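# Find the light check weight and set it on dish

## Task

Work out, using the balance, which of the four check weights is the light one (the pointer sits over white when the pans are equal and leans toward the lighter pan otherwise). Lay that weight flat on the red dish and keep the other three off the dish. Nothing may end up inside or under any furniture. Every item other than the weights and the dish must finish resting directly on top of the furniture it sits on now. The result must stay in place without any robot supporting it. Finish with the grippers open and the arms moved away.

## Robot and tools

Setup: three identical i2rt Big YAM arms named arm1, arm2 and arm3. Each has six revolute joints, a two-finger gripper and a wrist camera. With joints 1 and 6 at 0 and the hand level and pointing forward, the wrist camera rides on top of the hand looking toward the fingertips. Reach is about 1.0 m from the joint1 axis. Cameras: arm1_cam_wrist, arm2_cam_wrist, arm3_cam_wrist, plus two fixed room cameras, room_a and room_b.

Frames: one shared scene frame, origin on the floor, +z up. "hand" is the point midway between the fingertips (link pinch). The hand's z axis runs along the fingers and the fingers open and close along its y axis. Hand poses are computed from each robot's true foot pose, which is never printed.

execute_actions(actions, cameras): actions is a list holding one action, or empty to just read state and images. An action is an object keyed by robot name; each key holds {"joints": {...}}. Inside joints you name any of joint1_rad ... joint6_rad (radians) and gripper_m (metres). Every value is an absolute target angle or opening, not an offset from the current reading. Ranges: joint1_rad -2.879 to 2.879 (turns the arm about its foot, positive counter-clockwise seen from above, 0 = the direction the foot faces); joint2_rad 0 to 3.141 (shoulder, 0 = upper arm pointing back roughly level, positive lifts it up then forward); joint3_rad 0 to 3.019 (elbow, 0 = folded, positive opens); joint4_rad -1.692 to 1.57 (hand pitch, positive tips fingers up); joint5_rad -1.57 to 1.57 (hand yaw, positive to the arm's right); joint6_rad -2.094 to 2.094 (hand roll, positive clockwise viewed from behind the hand); gripper_m 0 to 0.093 (fingertip gap). Tolerances counted as reached: ±0.045, ±0.14, ±0.09, ±0.055, ±0.03, ±0.035 rad and ±0.003 m. All motions in one action begin together but may finish at different moments; since joints move at different rates, the hand can sweep an unexpected path between postures. An unknown key or out-of-range number makes the whole call rejected with nothing moving. Joints or robots omitted from an action may keep pushing toward earlier targets. cameras: list of camera names, or "all"; omitted or null means all, [] means none. The "pictures" line gives image order.

wait(seconds): 0 to 10; commands nothing, returns the same state and images as an empty action.

zoom_image(camera, region): region is [x0, y0, x1, y1] in pixels of that camera's latest full image, (0,0) top-left, at most 504 by 504.

read_manual(section): only "licences"; moves nothing.

finished_scene(scene): integer number of the current scene; ends it irreversibly after the last command is held, and reports success plus the next task.

Result lines: joint_positions gives readings. Joint torques list the six arm joints' total drive output; they carry a per-arm offset and factor, noise and friction, and are nonzero even unloaded. joint_status tells how each commanded motion ended: done, "off_target" (stopped short, maybe still pushing), "contact_stop" or "time_out" (target dropped, holds where it stopped; a timed-out joint may keep a target within 0.375, 0.375, 0.113, 0.225, 0.075, 0.3 rad of its position and keep pushing, listed in on_its_own). "joint command not followed" with a "cause:" line means a safety check blocked that arm's joint targets (gripper targets still run); those joints show "not_followed" and may be retried with later actions until valid targets arrive or the path clears. on_its_own lists what the robot does uncommanded; "held at" is the target held, not the position. To relieve a pushing joint, command its reported position. Tiny target changes may not move a joint; loaded joints can sag. If a call reports a stop, the rest of that reply's execute_actions, wait and finished_scene calls are skipped.

Heat: holding loads warms motors, even while you think. MOTOR HOT appears at 85 °C; at 100 °C an OVER-TEMPERATURE FAULT drops that arm and its gripper until cooled, with joint_status "limit_stop_at_motor_heat"; resend targets afterward. Heat can carry into later work.

Cautions: the arms do not stop on contact and can push very hard; avoid pressing into objects or furniture. A hard squeeze between two robots fails and ends the run, and a hard collision may too; no line reports robot-robot contact, and the self/arm clearance check can be late and ignores fingers, gripper housings and wrist cameras. Arms act independently and don't wait for each other. The robot keeps its last command while you think. Objects may occasionally get nudged. Don't drop, slam or knock anything off the work area or to the floor, and don't push items into or under furniture. Grip force is roughly 50 to 62 N per pad, lower on some grippers.

Each tool is called as name([rows], argument=value, ...), one row to a line, values as JSON.

## Session

execute_actions(actions=[])

Scene clock: 0.00 s.
Joint torques (N m, as the arm reports them, + toward a larger angle): no reading
Motor temperatures (°C, as the motors report them): arm1=[24 27 23 25 26 27] | arm2=[27 26 26 27 24 26] | arm3=[23 25 26 23 24 24]
arm1.joint_positions: joint1_rad=-0.211 joint2_rad=+0.506 joint3_rad=+1.716 joint4_rad=-1.218 joint5_rad=+0.207 joint6_rad=-0.748 gripper_m=+0.095
arm1.joint_status: not commanded
arm1.hand: x=+0.3312 y=-0.9025 z=+1.4810 quat_wxyz=(-0.682, +0.331, -0.625, +0.188) (m; scene frame)
arm2.joint_positions: joint1_rad=+0.273 joint2_rad=+0.656 joint3_rad=+1.686 joint4_rad=-1.320 joint5_rad=+0.224 joint6_rad=+0.663 gripper_m=+0.094
arm2.joint_status: not commanded
arm2.hand: x=-0.2892 y=+0.0172 z=+1.5965 quat_wxyz=(-0.569, -0.233, -0.769, -0.174) (m; scene frame)
arm3.joint_positions: joint1_rad=+0.533 joint2_rad=+0.348 joint3_rad=+1.427 joint4_rad=-1.608 joint5_rad=+0.171 joint6_rad=-0.574 gripper_m=+0.095
arm3.joint_status: not commanded
arm3.hand: x=+0.3375 y=+0.8593 z=+1.3894 quat_wxyz=(-0.436, +0.132, -0.856, +0.243) (m; scene frame)
pictures: arm1_cam_wrist, arm2_cam_wrist, arm3_cam_wrist, room_a, room_b
Images, in order (width x height): arm1_cam_wrist 504x504, arm2_cam_wrist 504x504, arm3_cam_wrist 504x504, room_a 896x504, room_b 896x504.

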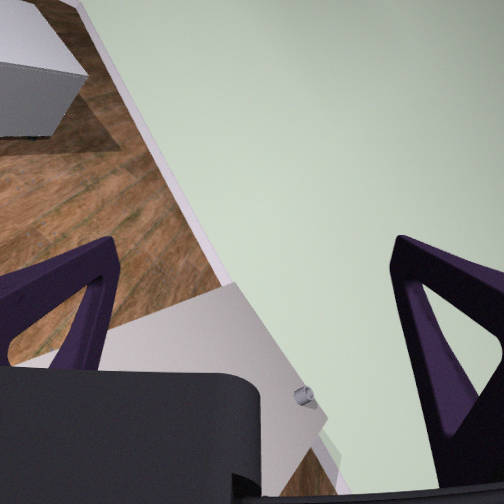

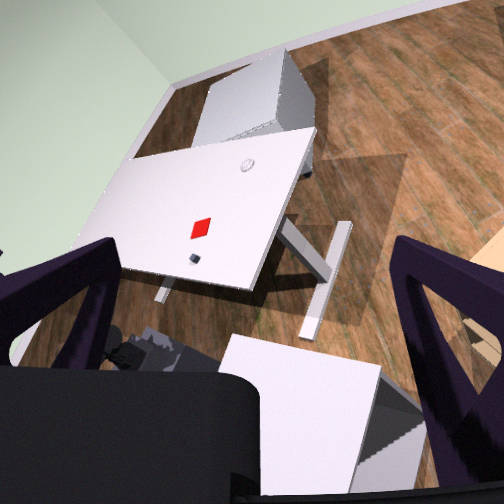

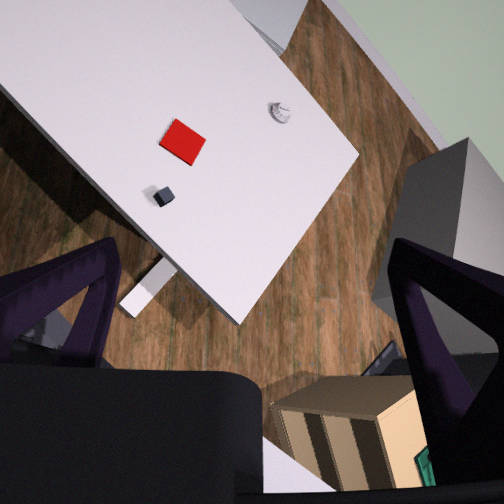

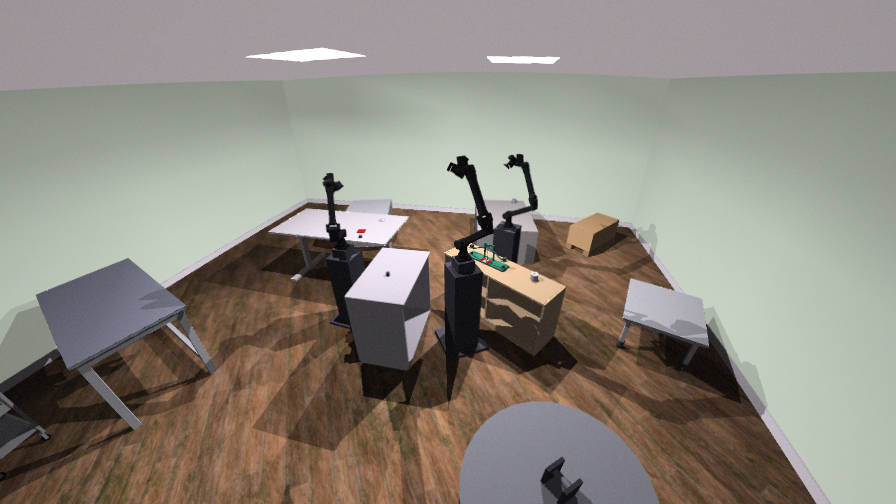

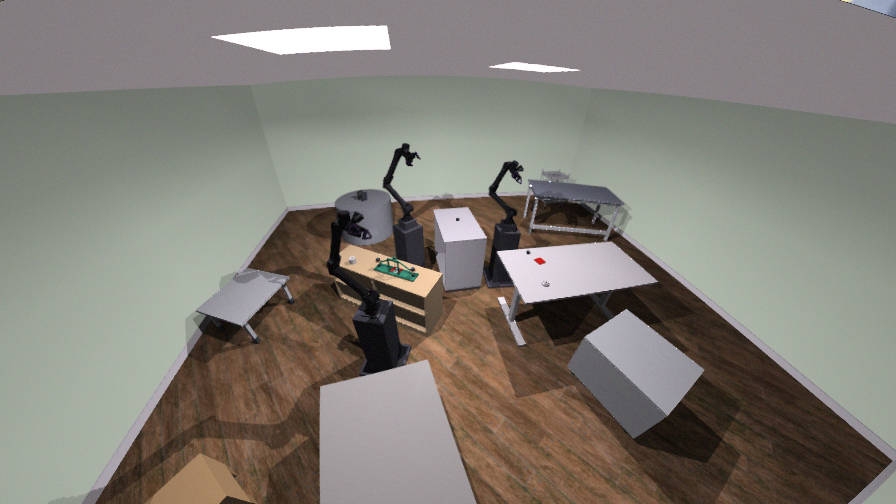

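zoom_image(camera="room_b", region=[330, 230, 450, 300])

zoom_image(camera="room_a", region=[440, 220, 570, 300])

zoom_image(camera="room_a", region=[260, 140, 580, 380])

Region (330, 230, 450, 300) of room_b's 896x504 image, scaled by 4.200, with more detail than that image has; it fills the top 294 rows of this view, and the rest is white.

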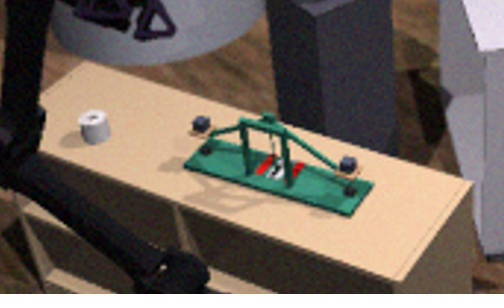

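Region (440, 220, 570, 300) of room_a's 896x504 image, scaled by 3.877, with more detail than that image has; it fills the top 310 rows of this view, and the rest is white.

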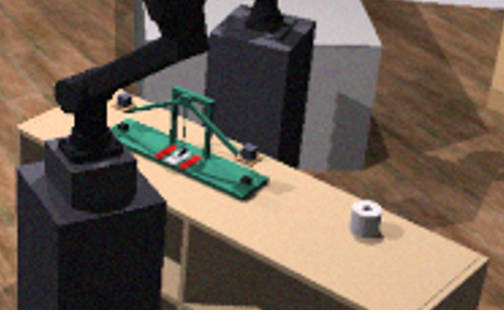

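Region (260, 140, 580, 380) of room_a's 896x504 image, scaled by 1.575, with more detail than that image has; it fills the top 378 rows of this view, and the rest is white.

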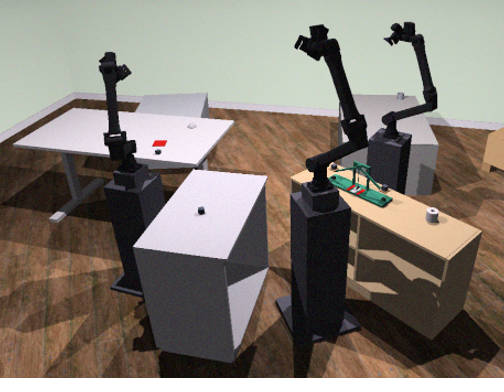

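execute_actions([
  {"arm1":{"joints":{"joint1_rad":1.5,"joint2_rad":1.36,"joint3_rad":1.66,"joint4_rad":-1.3,"joint5_rad":0,"joint6_rad":0}},"arm2":{"joints":{"joint1_rad":0.95,"joint2_rad":1.36,"joint3_rad":1.66,"joint4_rad":-1.3,"joint5_rad":0,"joint6_rad":0}},"arm3":{"joints":{"joint1_rad":0.6,"joint2_rad":1.36,"joint3_rad":1.66,"joint4_rad":-1.3,"joint5_rad":0,"joint6_rad":0}}},
])

Scene clock: 25.03 s.
Joint torques (N m, as the arm reports them, + toward a larger angle): arm1=[ -0.92 -14.54  11.8    1.45   0.04   0.12] | arm2=[ 0.1  -8.77 10.11  1.93  0.01 -0.22] | arm3=[  1.86 -10.2   11.34   1.52  -0.14   0.15]
Motor temperatures (°C, as the motors report them): arm1=[24 27 25 25 26 27] | arm2=[27 27 28 27 24 26] | arm3=[23 25 29 23 24 24]
arm1.joint_positions: joint1_rad=+1.495 joint2_rad=+1.362 joint3_rad=+1.634 joint4_rad=-1.294 joint5_rad=-0.002 joint6_rad=-0.013 gripper_m=+0.095
arm1.joint_status: all done
arm1.hand: x=-0.0416 y=-0.4846 z=+1.1545 quat_wxyz=(-0.132, +0.847, -0.460, -0.232) (m; scene frame)
arm2.joint_positions: joint1_rad=+0.953 joint2_rad=+1.353 joint3_rad=+1.648 joint4_rad=-1.306 joint5_rad=+0.002 joint6_rad=+0.016 gripper_m=+0.094
arm2.joint_status: all done
arm2.hand: x=-0.1821 y=+0.4071 z=+1.3375 quat_wxyz=(-0.240, +0.418, -0.867, -0.125) (m; scene frame)
arm3.joint_positions: joint1_rad=+0.591 joint2_rad=+1.358 joint3_rad=+1.630 joint4_rad=-1.311 joint5_rad=+0.002 joint6_rad=-0.015 gripper_m=+0.095
arm3.joint_status: all done
arm3.hand: x=+0.7613 y=+0.8500 z=+1.2571 quat_wxyz=(-0.261, -0.045, -0.964, +0.011) (m; scene frame)
pictures: arm1_cam_wrist, arm2_cam_wrist, arm3_cam_wrist, room_a, room_b
Images, in order (width x height): arm1_cam_wrist 504x504, arm2_cam_wrist 504x504, arm3_cam_wrist 504x504, room_a 896x504, room_b 896x504.

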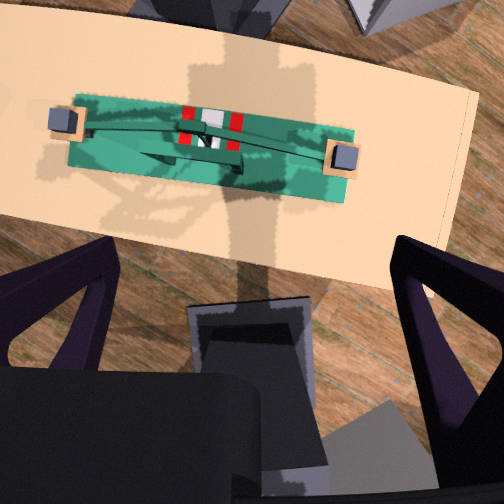

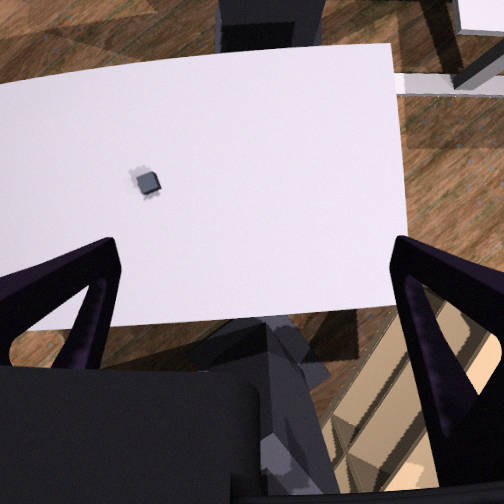

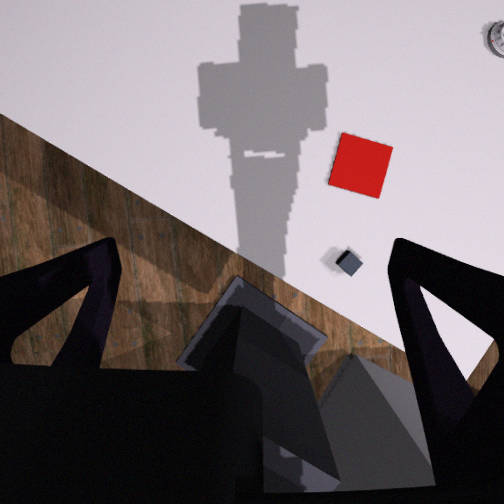

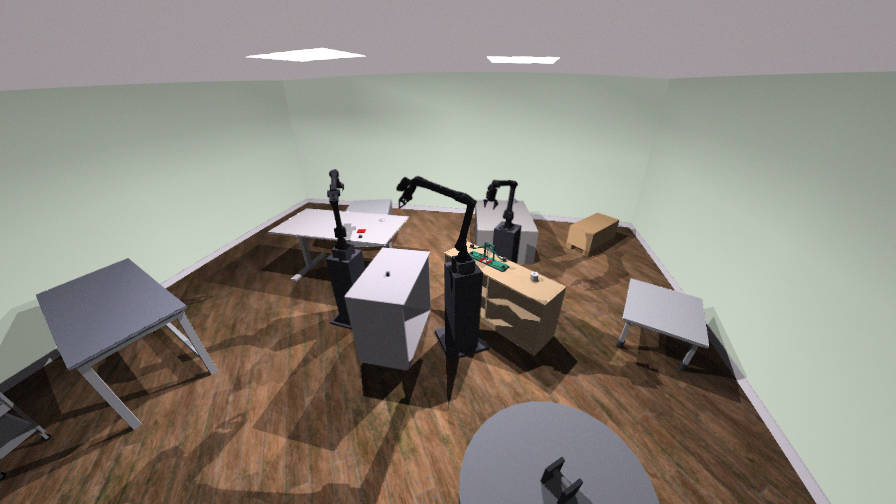

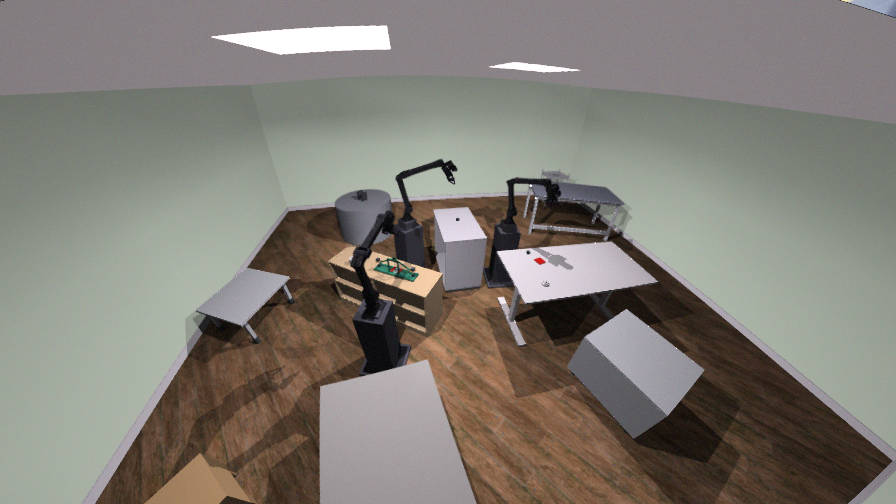

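execute_actions([
  {"arm1":{"joints":{"joint1_rad":1.24,"joint2_rad":1.89,"joint3_rad":1.94,"joint4_rad":-1.587}},"arm2":{"joints":{"joint1_rad":1.32,"joint2_rad":1.93,"joint3_rad":1.575,"joint4_rad":-1.2}},"arm3":{"joints":{"joint1_rad":0.1,"joint2_rad":1.575,"joint3_rad":1.06,"joint4_rad":-1.03}}},
])

Scene clock: 35.43 s.
Joint torques (N m, as the arm reports them, + toward a larger angle): arm1=[ -0.44 -23.61  11.94   0.49  -0.04   0.08] | arm2=[ -0.34 -16.01   8.84   0.62   0.08  -0.2 ] | arm3=[  1.8  -11.93   7.79   0.79  -0.16   0.09]
Motor temperatures (°C, as the motors report them): arm1=[24 28 27 25 26 27] | arm2=[27 27 29 27 24 26] | arm3=[23 26 31 23 24 24]
arm1.joint_positions: joint1_rad=+1.227 joint2_rad=+1.899 joint3_rad=+1.906 joint4_rad=-1.580 joint5_rad=+0.001 joint6_rad=-0.012 gripper_m=+0.095
arm1.joint_status: all done
arm1.hand: x=+0.0595 y=-0.3492 z=+0.9708 quat_wxyz=(+0.000, +0.806, -0.592, +0.006) (m; scene frame)
arm2.joint_positions: joint1_rad=+1.330 joint2_rad=+1.929 joint3_rad=+1.564 joint4_rad=-1.203 joint5_rad=+0.001 joint6_rad=+0.014 gripper_m=+0.094
arm2.joint_status: all done
arm2.hand: x=-0.3355 y=+0.5609 z=+1.0002 quat_wxyz=(+0.006, +0.598, -0.802, -0.003) (m; scene frame)
arm3.joint_positions: joint1_rad=+0.088 joint2_rad=+1.577 joint3_rad=+1.054 joint4_rad=-1.046 joint5_rad=+0.002 joint6_rad=-0.013 gripper_m=+0.095
arm3.joint_status: all done
arm3.hand: x=+0.6102 y=+0.6646 z=+0.9215 quat_wxyz=(+0.002, -0.293, -0.956, -0.004) (m; scene frame)
pictures: arm1_cam_wrist, arm2_cam_wrist, arm3_cam_wrist, room_a, room_b
Images, in order (width x height): arm1_cam_wrist 504x504, arm2_cam_wrist 504x504, arm3_cam_wrist 504x504, room_a 896x504, room_b 896x504.

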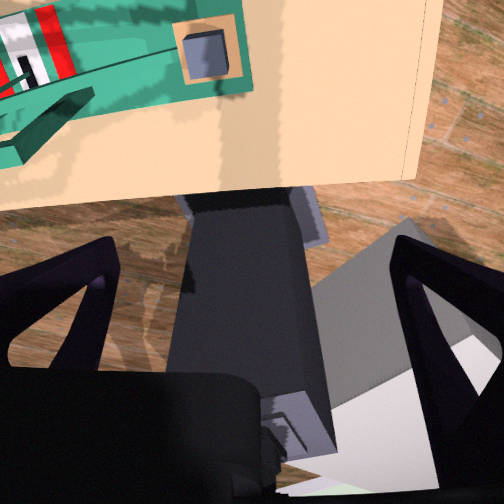

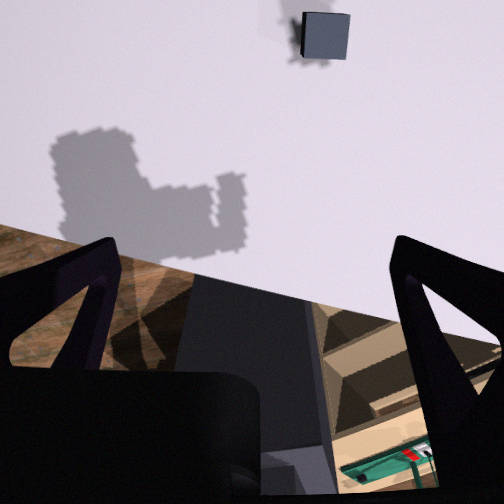

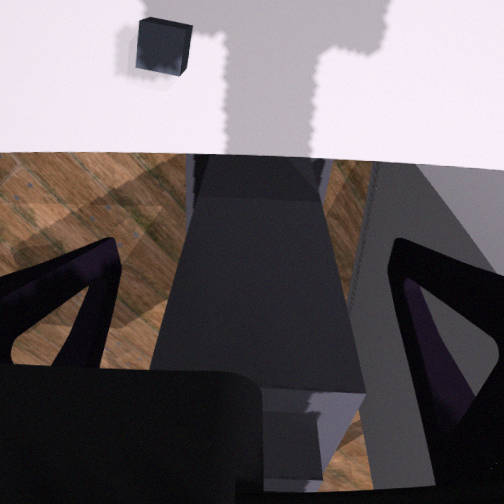

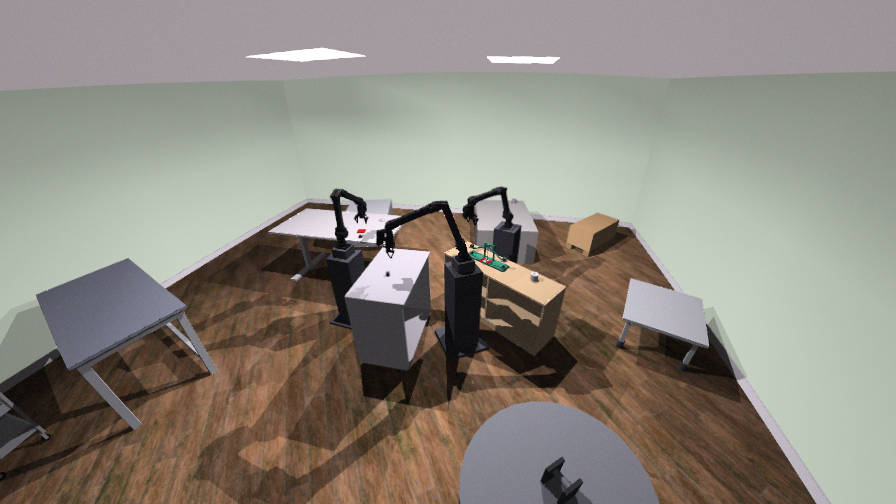

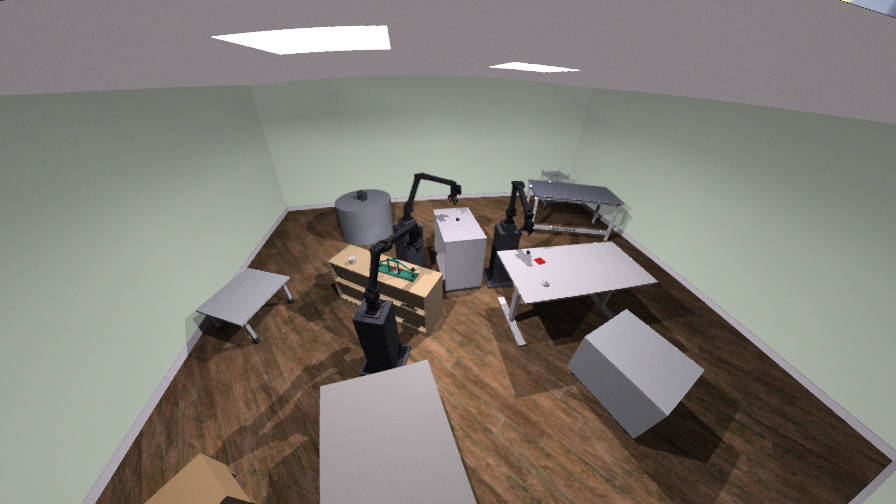

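execute_actions([
  {"arm1":{"joints":{"joint1_rad":1.292,"joint2_rad":2.052,"joint3_rad":1.72,"joint4_rad":-1.205,"joint6_rad":1.51,"gripper_m":0.07}},"arm2":{"joints":{"joint1_rad":1.24,"joint2_rad":2.212,"joint3_rad":1.625,"joint4_rad":-0.957,"joint6_rad":-0.04,"gripper_m":0.07}},"arm3":{"joints":{"joint1_rad":0.235,"joint2_rad":1.913,"joint3_rad":1.08,"joint4_rad":-0.70,"joint6_rad":0.325,"gripper_m":0.07}}},
])

Scene clock: 60.07 s.
Joint torques (N m, as the arm reports them, + toward a larger angle): arm1=[ -1.5  -25.08  10.05   1.04   0.04   0.1 ] | arm2=[  1.58 -18.41   9.07   1.23   0.03  -0.26] | arm3=[  0.25 -14.93   7.28   0.78  -0.07   0.14]
Motor temperatures (°C, as the motors report them): arm1=[24 30 28 25 26 27] | arm2=[27 29 30 27 24 26] | arm3=[23 26 31 23 24 24]
arm1.joint_positions: joint1_rad=+1.292 joint2_rad=+2.062 joint3_rad=+1.695 joint4_rad=-1.213 joint5_rad=+0.001 joint6_rad=+1.496 gripper_m=+0.070
arm1.joint_status: all done
arm1.hand: x=+0.0155 y=-0.3391 z=+0.7961 quat_wxyz=(-0.005, +0.215, -0.977, +0.008) (m; scene frame)
arm2.joint_positions: joint1_rad=+1.232 joint2_rad=+2.215 joint3_rad=+1.600 joint4_rad=-0.967 joint5_rad=+0.001 joint6_rad=-0.025 gripper_m=+0.070
arm2.joint_status: all done
arm2.hand: x=-0.2708 y=+0.5770 z=+0.8468 quat_wxyz=(+0.011, +0.574, -0.819, +0.001) (m; scene frame)
arm3.joint_positions: joint1_rad=+0.244 joint2_rad=+1.922 joint3_rad=+1.058 joint4_rad=-0.716 joint5_rad=+0.000 joint6_rad=+0.310 gripper_m=+0.070
arm3.joint_status: all done
arm3.hand: x=+0.6778 y=+0.7069 z=+0.7761 quat_wxyz=(+0.008, -0.372, -0.928, -0.006) (m; scene frame)
pictures: arm1_cam_wrist, arm2_cam_wrist, arm3_cam_wrist, room_a, room_b
Images, in order (width x height): arm1_cam_wrist 504x504, arm2_cam_wrist 504x504, arm3_cam_wrist 504x504, room_a 896x504, room_b 896x504.

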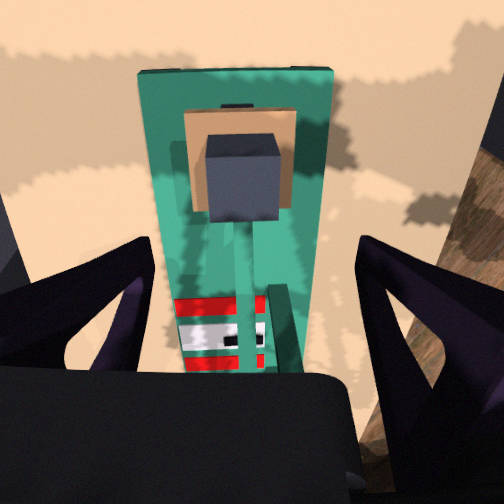

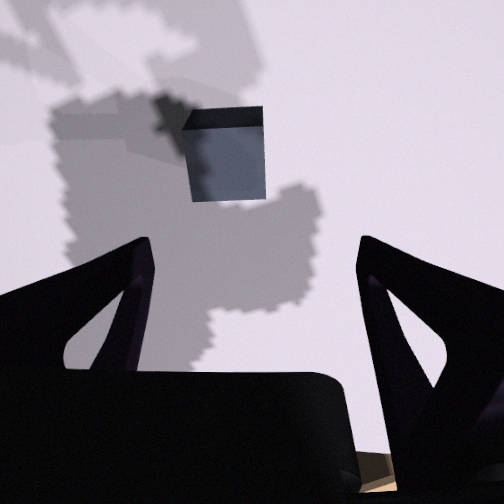

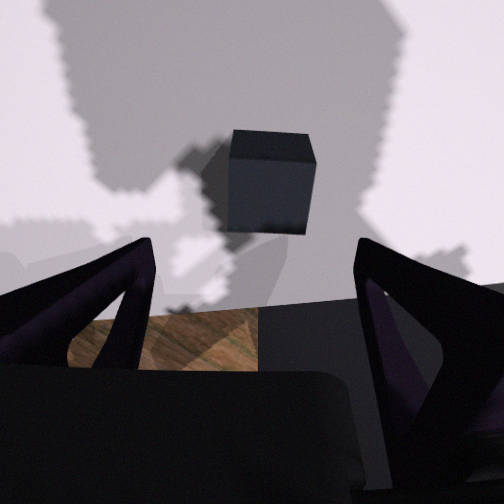

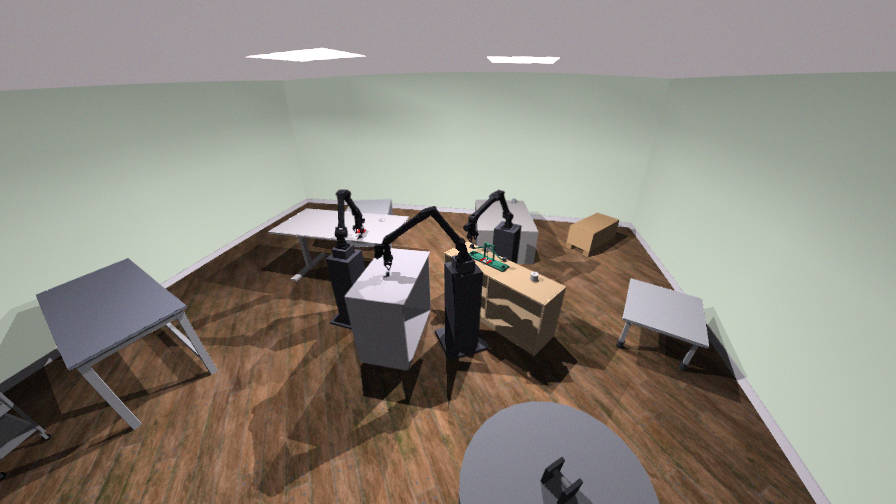

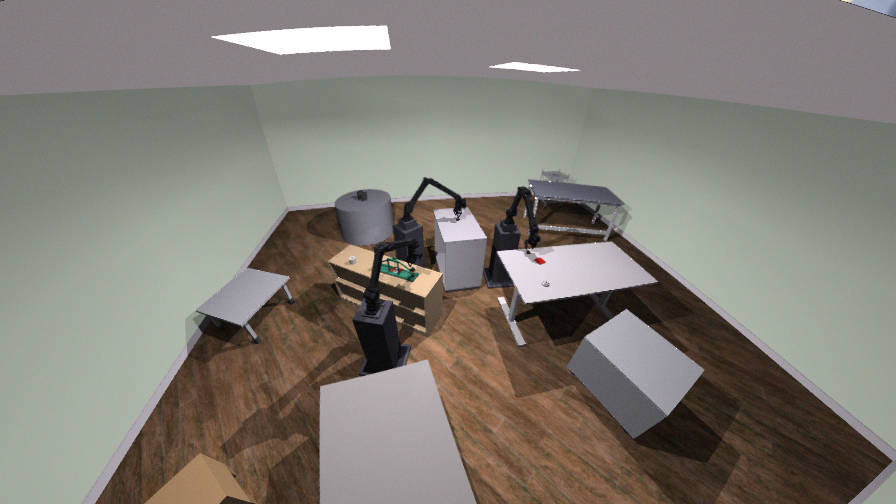

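execute_actions([
  {"arm1":{"joints":{"joint2_rad":2.126,"joint3_rad":1.668,"joint4_rad":-1.071}},"arm2":{"joints":{"joint1_rad":1.256,"joint2_rad":2.331,"joint3_rad":1.667,"joint4_rad":-0.869,"joint6_rad":-0.07,"gripper_m":0.08}},"arm3":{"joints":{"joint1_rad":0.221,"joint2_rad":2.007,"joint3_rad":1.09,"joint4_rad":-0.606,"joint6_rad":0.355,"gripper_m":0.08}}},
], cameras=["arm1_cam_wrist","arm2_cam_wrist","arm3_cam_wrist"])

Scene clock: 76.13 s.
Joint torques (N m, as the arm reports them, + toward a larger angle): arm1=[ -1.59 -24.9    8.16   1.12   0.04   0.09] | arm2=[  1.4  -18.56   9.02   1.12   0.07  -0.24] | arm3=[  0.67 -15.64   6.83   0.95  -0.1    0.18]
Motor temperatures (°C, as the motors report them): arm1=[24 31 28 25 26 27] | arm2=[27 30 30 27 24 26] | arm3=[23 27 31 23 24 24]
arm1.joint_positions: joint1_rad=+1.292 joint2_rad=+2.131 joint3_rad=+1.660 joint4_rad=-1.079 joint5_rad=+0.001 joint6_rad=+1.497 gripper_m=+0.070
arm1.joint_status: all done
arm1.hand: x=+0.0119 y=-0.3284 z=+0.7429 quat_wxyz=(-0.002, +0.215, -0.977, -0.007) (m; scene frame)
arm2.joint_positions: joint1_rad=+1.246 joint2_rad=+2.331 joint3_rad=+1.634 joint4_rad=-0.878 joint5_rad=+0.001 joint6_rad=-0.055 gripper_m=+0.080
arm2.joint_status: all done
arm2.hand: x=-0.2755 y=+0.5903 z=+0.7875 quat_wxyz=(+0.008, +0.591, -0.806, -0.001) (m; scene frame)
arm3.joint_positions: joint1_rad=+0.233 joint2_rad=+2.011 joint3_rad=+1.069 joint4_rad=-0.623 joint5_rad=+0.000 joint6_rad=+0.340 gripper_m=+0.080
arm3.joint_status: all done
arm3.hand: x=+0.6838 y=+0.6986 z=+0.7392 quat_wxyz=(+0.000, -0.391, -0.921, -0.005) (m; scene frame)
pictures: arm1_cam_wrist, arm2_cam_wrist, arm3_cam_wrist
Images, in order (width x height): arm1_cam_wrist 504x504, arm2_cam_wrist 504x504, arm3_cam_wrist 504x504.

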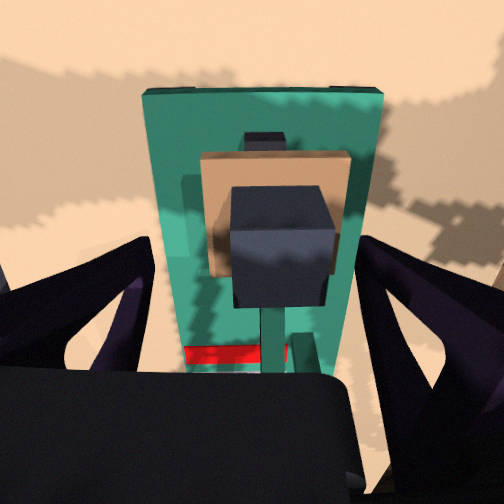

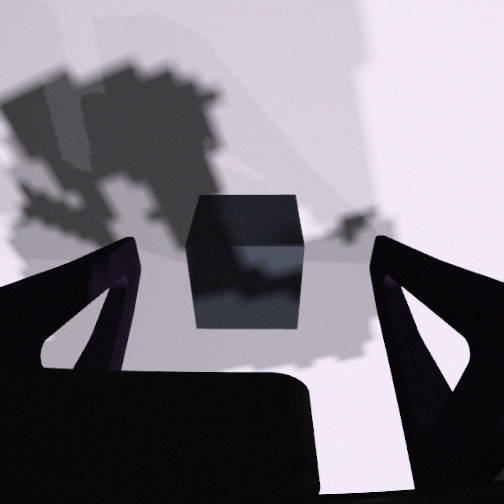

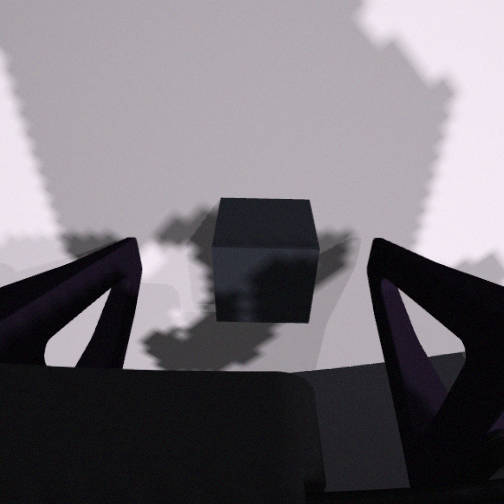

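execute_actions([
  {"arm1":{"joints":{"joint2_rad":2.134,"joint3_rad":1.65}},"arm2":{"joints":{"gripper_m":0.02}},"arm3":{"joints":{"joint1_rad":0.214,"joint2_rad":2.022,"gripper_m":0.05}}},
], cameras=["arm1_cam_wrist","arm2_cam_wrist","arm3_cam_wrist"])

Scene clock: 81.63 s.
Joint torques (N m, as the arm reports them, + toward a larger angle): arm1=[ -1.55 -24.28   7.6    1.05   0.04   0.09] | arm2=[  1.37 -18.39   8.96   1.04   0.05  -0.17] | arm3=[ -0.35 -13.48   6.64   0.88  -0.06   0.17]
Motor temperatures (°C, as the motors report them): arm1=[24 31 28 25 26 27] | arm2=[27 30 30 27 24 26] | arm3=[23 27 30 23 24 24]
arm1.joint_positions: joint1_rad=+1.292 joint2_rad=+2.131 joint3_rad=+1.649 joint4_rad=-1.078 joint5_rad=+0.001 joint6_rad=+1.497 gripper_m=+0.070
arm1.joint_status: all done
arm1.hand: x=+0.0136 y=-0.3328 z=+0.7390 quat_wxyz=(-0.003, +0.215, -0.977, -0.002) (m; scene frame)
arm2.joint_positions: joint1_rad=+1.246 joint2_rad=+2.331 joint3_rad=+1.634 joint4_rad=-0.878 joint5_rad=+0.000 joint6_rad=-0.055 gripper_m=+0.029
arm2.joint_status: gripper_m off_target (ended at +0.029, target +0.020)
arm2.hand: x=-0.2756 y=+0.5903 z=+0.7875 quat_wxyz=(+0.008, +0.592, -0.806, -0.001) (m; scene frame)
arm3.joint_positions: joint1_rad=+0.227 joint2_rad=+2.011 joint3_rad=+1.069 joint4_rad=-0.623 joint5_rad=+0.000 joint6_rad=+0.340 gripper_m=+0.050
arm3.joint_status: all done
arm3.hand: x=+0.6825 y=+0.6960 z=+0.7392 quat_wxyz=(+0.000, -0.394, -0.919, -0.005) (m; scene frame)
pictures: arm1_cam_wrist, arm2_cam_wrist, arm3_cam_wrist
Images, in order (width x height): arm1_cam_wrist 504x504, arm2_cam_wrist 504x504, arm3_cam_wrist 504x504.

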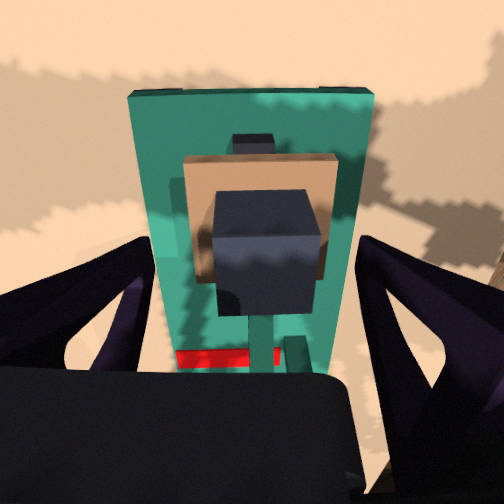

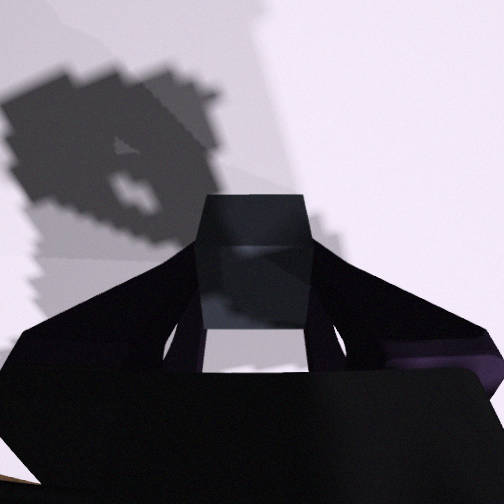

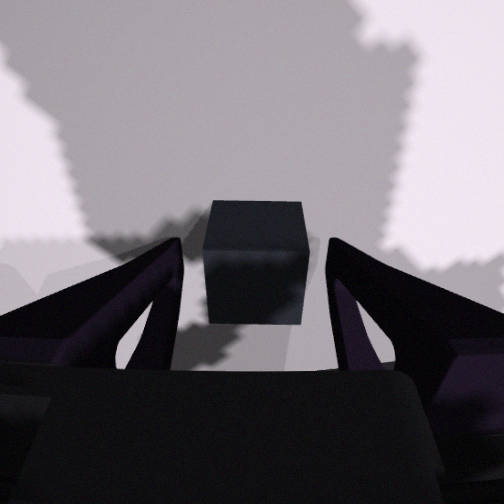

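execute_actions([
  {"arm1":{"joints":{"gripper_m":0.02}},"arm2":{"joints":{"joint2_rad":2.1,"joint4_rad":-1.05}},"arm3":{"joints":{"gripper_m":0.02}}},
], cameras=["arm1_cam_wrist","arm2_cam_wrist","arm3_cam_wrist"])

Scene clock: 86.33 s.
Joint torques (N m, as the arm reports them, + toward a larger angle): arm1=[ -1.55 -24.15   7.69   1.03   0.04   0.09] | arm2=[  1.43 -17.71  10.04   0.41   0.12  -0.21] | arm3=[  0.22 -13.83   6.6    0.77  -0.05   0.18]
Motor temperatures (°C, as the motors report them): arm1=[24 31 27 25 26 27] | arm2=[27 30 30 27 24 26] | arm3=[23 27 30 23 24 24]
arm1.joint_positions: joint1_rad=+1.292 joint2_rad=+2.131 joint3_rad=+1.648 joint4_rad=-1.078 joint5_rad=+0.001 joint6_rad=+1.498 gripper_m=+0.030
arm1.joint_status: gripper_m off_target (ended at +0.030, target +0.020)
arm1.hand: x=+0.0136 y=-0.3330 z=+0.7387 quat_wxyz=(-0.003, +0.214, -0.977, -0.002) (m; scene frame)
arm2.joint_positions: joint1_rad=+1.246 joint2_rad=+2.102 joint3_rad=+1.634 joint4_rad=-1.042 joint5_rad=+0.000 joint6_rad=-0.055 gripper_m=+0.029
arm2.joint_status: all done
arm2.hand: x=-0.2722 y=+0.5946 z=+0.9250 quat_wxyz=(-0.018, +0.591, -0.806, -0.019) (m; scene frame)
arm3.joint_positions: joint1_rad=+0.227 joint2_rad=+2.011 joint3_rad=+1.069 joint4_rad=-0.623 joint5_rad=+0.000 joint6_rad=+0.340 gripper_m=+0.030
arm3.joint_status: gripper_m off_target (ended at +0.030, target +0.020)
arm3.hand: x=+0.6825 y=+0.6960 z=+0.7392 quat_wxyz=(+0.000, -0.394, -0.919, -0.005) (m; scene frame)
pictures: arm1_cam_wrist, arm2_cam_wrist, arm3_cam_wrist
Images, in order (width x height): arm1_cam_wrist 504x504, arm2_cam_wrist 504x504, arm3_cam_wrist 504x504.

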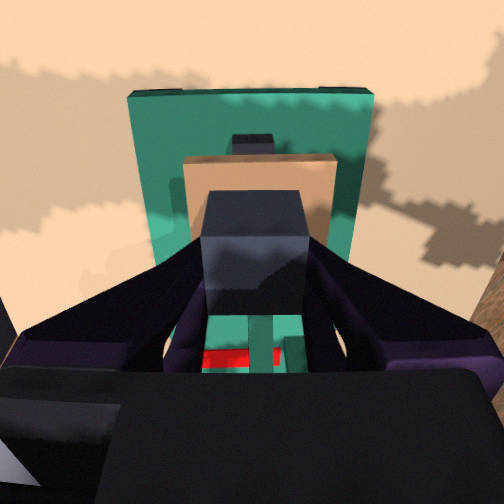

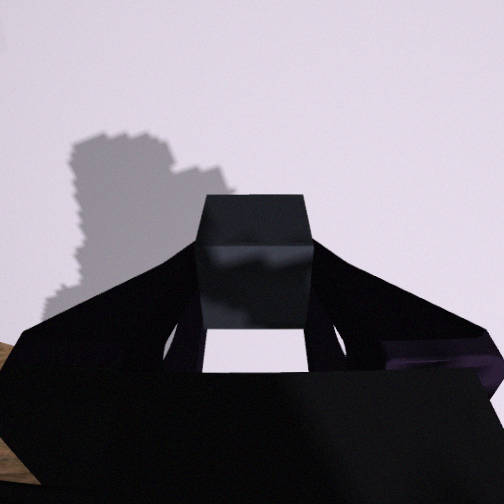

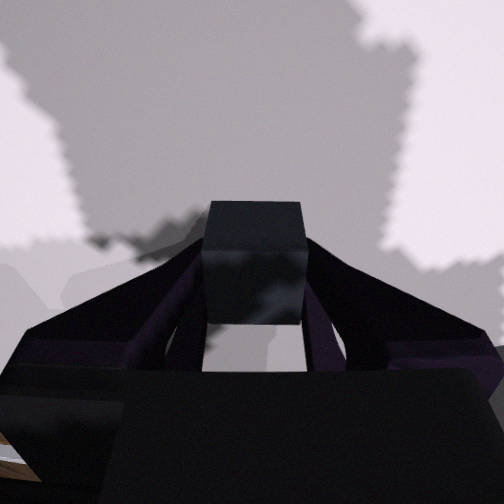

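execute_actions([
  {"arm1":{"joints":{"joint2_rad":2.03,"joint3_rad":1.73,"joint4_rad":-1.24}},"arm2":{"joints":{"joint1_rad":0.3,"joint6_rad":-1.035,"joint4_rad":-1.1}},"arm3":{"joints":{"joint2_rad":1.9,"joint3_rad":1.3,"joint4_rad":-0.9}}},
], cameras=["arm1_cam_wrist","room_b"])

Scene clock: 98.23 s.
Joint torques (N m, as the arm reports them, + toward a larger angle): arm1=[ -1.58 -24.45  11.32   0.39   0.04   0.09] | arm2=[  1.32 -17.01  10.18  -0.02  -0.13  -0.22] | arm3=[ -0.19 -15.22   8.06  -0.12  -0.11   0.15]
Motor temperatures (°C, as the motors report them): arm1=[24 31 27 25 26 27] | arm2=[27 30 31 27 24 26] | arm3=[23 28 30 23 24 24]
arm1.joint_positions: joint1_rad=+1.292 joint2_rad=+2.037 joint3_rad=+1.692 joint4_rad=-1.233 joint5_rad=+0.001 joint6_rad=+1.498 gripper_m=+0.030
arm1.joint_status: all done
arm1.hand: x=+0.0169 y=-0.3430 z=+0.8098 quat_wxyz=(-0.004, +0.214, -0.977, +0.007) (m; scene frame)
arm2.joint_positions: joint1_rad=+0.293 joint2_rad=+2.102 joint3_rad=+1.634 joint4_rad=-1.090 joint5_rad=+0.003 joint6_rad=-1.019 gripper_m=+0.029
arm2.joint_status: all done
arm2.hand: x=+0.1023 y=+0.1629 z=+0.9210 quat_wxyz=(+0.002, +0.596, -0.803, +0.001) (m; scene frame)
arm3.joint_positions: joint1_rad=+0.227 joint2_rad=+1.897 joint3_rad=+1.290 joint4_rad=-0.886 joint5_rad=+0.000 joint6_rad=+0.340 gripper_m=+0.030
arm3.joint_status: all done
arm3.hand: x=+0.7447 y=+0.6632 z=+0.8534 quat_wxyz=(-0.036, -0.394, -0.919, -0.003) (m; scene frame)
pictures: arm1_cam_wrist, room_b
Images, in order (width x height): arm1_cam_wrist 504x504, room_b 896x504.

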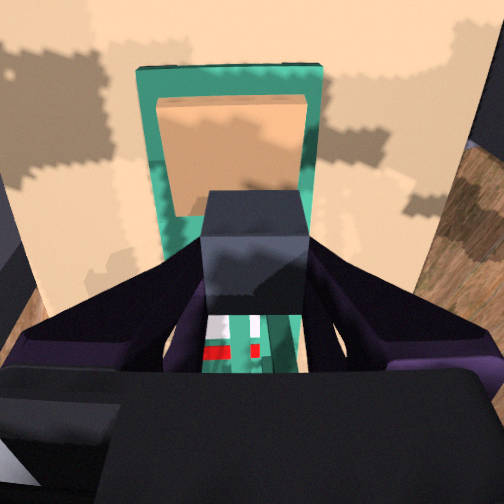

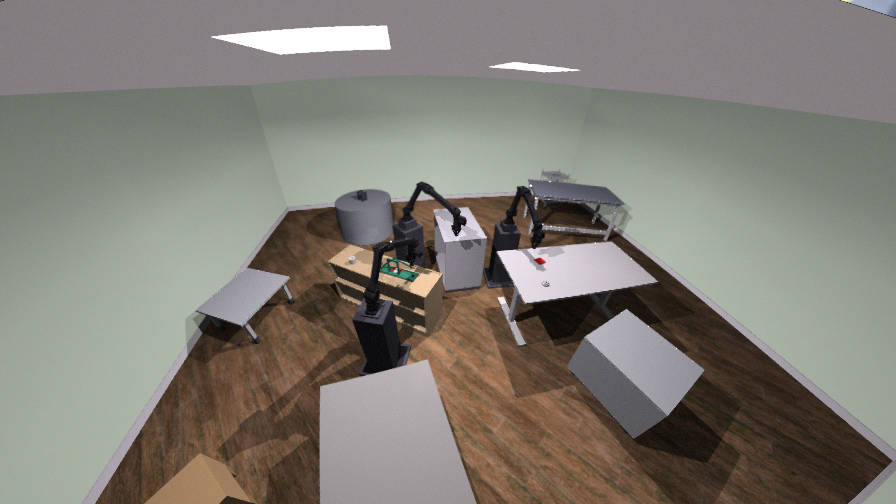

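execute_actions([
  {"arm1":{"joints":{"joint1_rad":-0.95,"joint2_rad":1.85,"joint4_rad":-1.4,"joint6_rad":0}},"arm2":{"joints":{"joint1_rad":0.0}},"arm3":{"joints":{"joint1_rad":0.288,"joint2_rad":2.203,"joint3_rad":1.69,"joint4_rad":-1.04,"joint6_rad":-0.02}}},
], cameras=["arm1_cam_wrist","arm3_cam_wrist","room_b"])

zoom_image(camera="room_b", region=[365, 245, 435, 295])

Scene clock: 108.53 s.
Joint torques (N m, as the arm reports them, + toward a larger angle): arm1=[ -0.68 -23.82  10.52   0.54  -0.07  -0.2 ] | arm2=[  0.45 -17.38  10.01   0.01  -0.07  -0.17] | arm3=[  0.89 -20.62  10.15  -0.24  -0.1   -0.19]
Motor temperatures (°C, as the motors report them): arm1=[24 32 28 25 26 27] | arm2=[27 30 31 27 24 26] | arm3=[23 28 31 23 24 24]
arm1.joint_positions: joint1_rad=-0.960 joint2_rad=+1.872 joint3_rad=+1.708 joint4_rad=-1.392 joint5_rad=+0.002 joint6_rad=+0.014 gripper_m=+0.030
arm1.joint_status: all done
arm1.hand: x=+0.7788 y=-1.0988 z=+0.9205 quat_wxyz=(-0.011, -0.167, -0.986, +0.004) (m; scene frame)
arm2.joint_positions: joint1_rad=+0.003 joint2_rad=+2.102 joint3_rad=+1.634 joint4_rad=-1.090 joint5_rad=+0.002 joint6_rad=-1.021 gripper_m=+0.029
arm2.joint_status: all done
arm2.hand: x=+0.1220 y=-0.0141 z=+0.9215 quat_wxyz=(+0.002, +0.474, -0.880, +0.003) (m; scene frame)
arm3.joint_positions: joint1_rad=+0.288 joint2_rad=+2.218 joint3_rad=+1.653 joint4_rad=-1.024 joint5_rad=+0.000 joint6_rad=-0.005 gripper_m=+0.030
arm3.joint_status: all done
arm3.hand: x=+0.8340 y=+0.6617 z=+0.7904 quat_wxyz=(+0.011, -0.200, -0.980, -0.007) (m; scene frame)
pictures: arm1_cam_wrist, arm3_cam_wrist, room_b
Images, in order (width x height): arm1_cam_wrist 504x504, arm3_cam_wrist 504x504, room_b 896x504.

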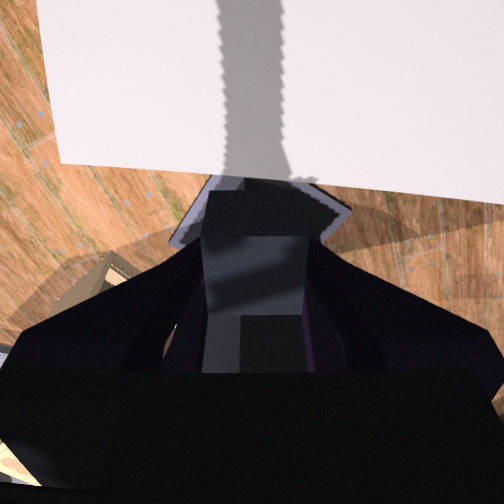

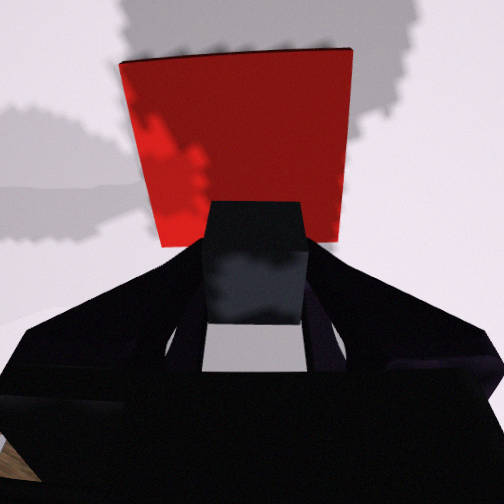

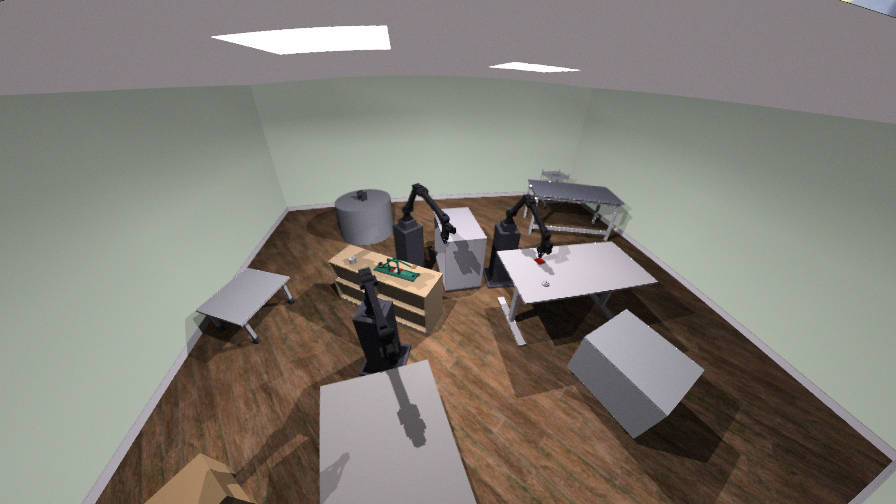

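Region (365, 245, 435, 295) of room_b's 896x504 image, scaled by 7.200, with more detail than that image has; it fills the top 360 rows of this view, and the rest is white.

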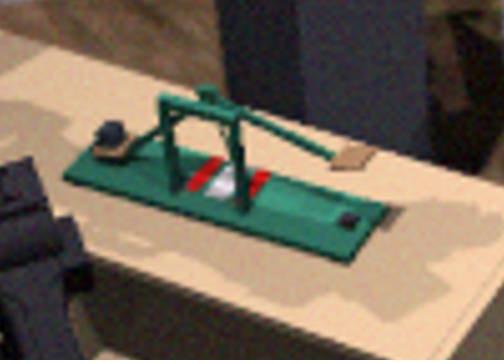

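execute_actions([
  {"arm1":{"joints":{"joint2_rad":1.993,"joint3_rad":1.535,"joint4_rad":-1.075}},"arm2":{"joints":{"joint1_rad":-0.553,"joint2_rad":2.235,"joint3_rad":1.605,"joint4_rad":-0.916}}},
], cameras=["arm1_cam_wrist","arm2_cam_wrist","room_b"])

Scene clock: 115.50 s.
Joint torques (N m, as the arm reports them, + toward a larger angle): arm1=[ -0.77 -24.65  10.     1.08  -0.07  -0.19] | arm2=[  0.22 -19.86   6.67   0.88  -0.1   -0.21] | arm3=[  1.48 -21.07  10.07  -0.3   -0.1   -0.12]
Motor temperatures (°C, as the motors report them): arm1=[24 32 28 25 26 27] | arm2=[27 31 31 27 24 26] | arm3=[23 29 32 23 24 24]
arm1.joint_positions: joint1_rad=-0.960 joint2_rad=+2.019 joint3_rad=+1.505 joint4_rad=-1.082 joint5_rad=+0.002 joint6_rad=+0.013 gripper_m=+0.030
arm1.joint_status: all done
arm1.hand: x=+0.7746 y=-1.0977 z=+0.7654 quat_wxyz=(+0.008, -0.167, -0.986, +0.001) (m; scene frame)
arm2.joint_positions: joint1_rad=-0.548 joint2_rad=+2.258 joint3_rad=+1.607 joint4_rad=-0.921 joint5_rad=+0.002 joint6_rad=-1.021 gripper_m=+0.029
arm2.joint_status: all done
arm2.hand: x=+0.0200 y=-0.3342 z=+0.8228 quat_wxyz=(+0.009, +0.217, -0.976, +0.001) (m; scene frame)
arm3.joint_positions: joint1_rad=+0.288 joint2_rad=+2.218 joint3_rad=+1.653 joint4_rad=-1.024 joint5_rad=+0.000 joint6_rad=-0.005 gripper_m=+0.030
arm3.joint_status: not commanded
arm3.hand: x=+0.8340 y=+0.6617 z=+0.7904 quat_wxyz=(+0.011, -0.200, -0.980, -0.007) (m; scene frame)
pictures: arm1_cam_wrist, arm2_cam_wrist, room_b
Images, in order (width x height): arm1_cam_wrist 504x504, arm2_cam_wrist 504x504, room_b 896x504.

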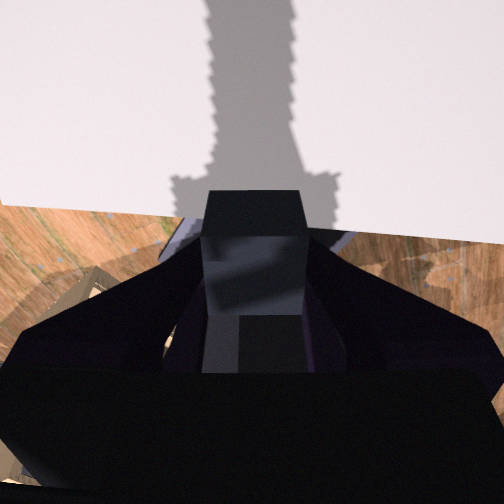

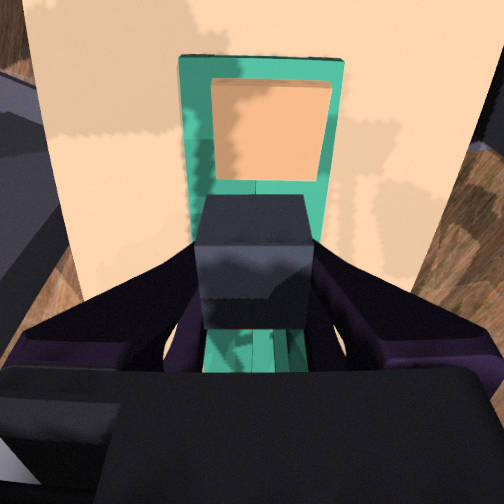

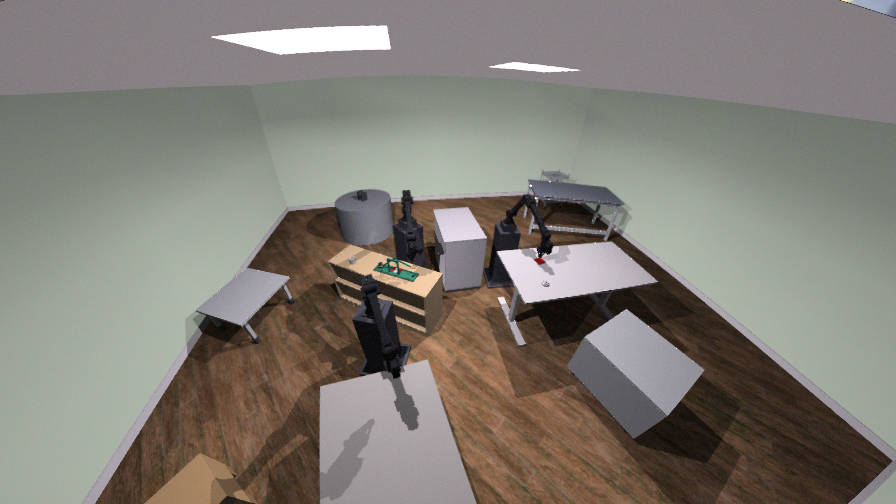

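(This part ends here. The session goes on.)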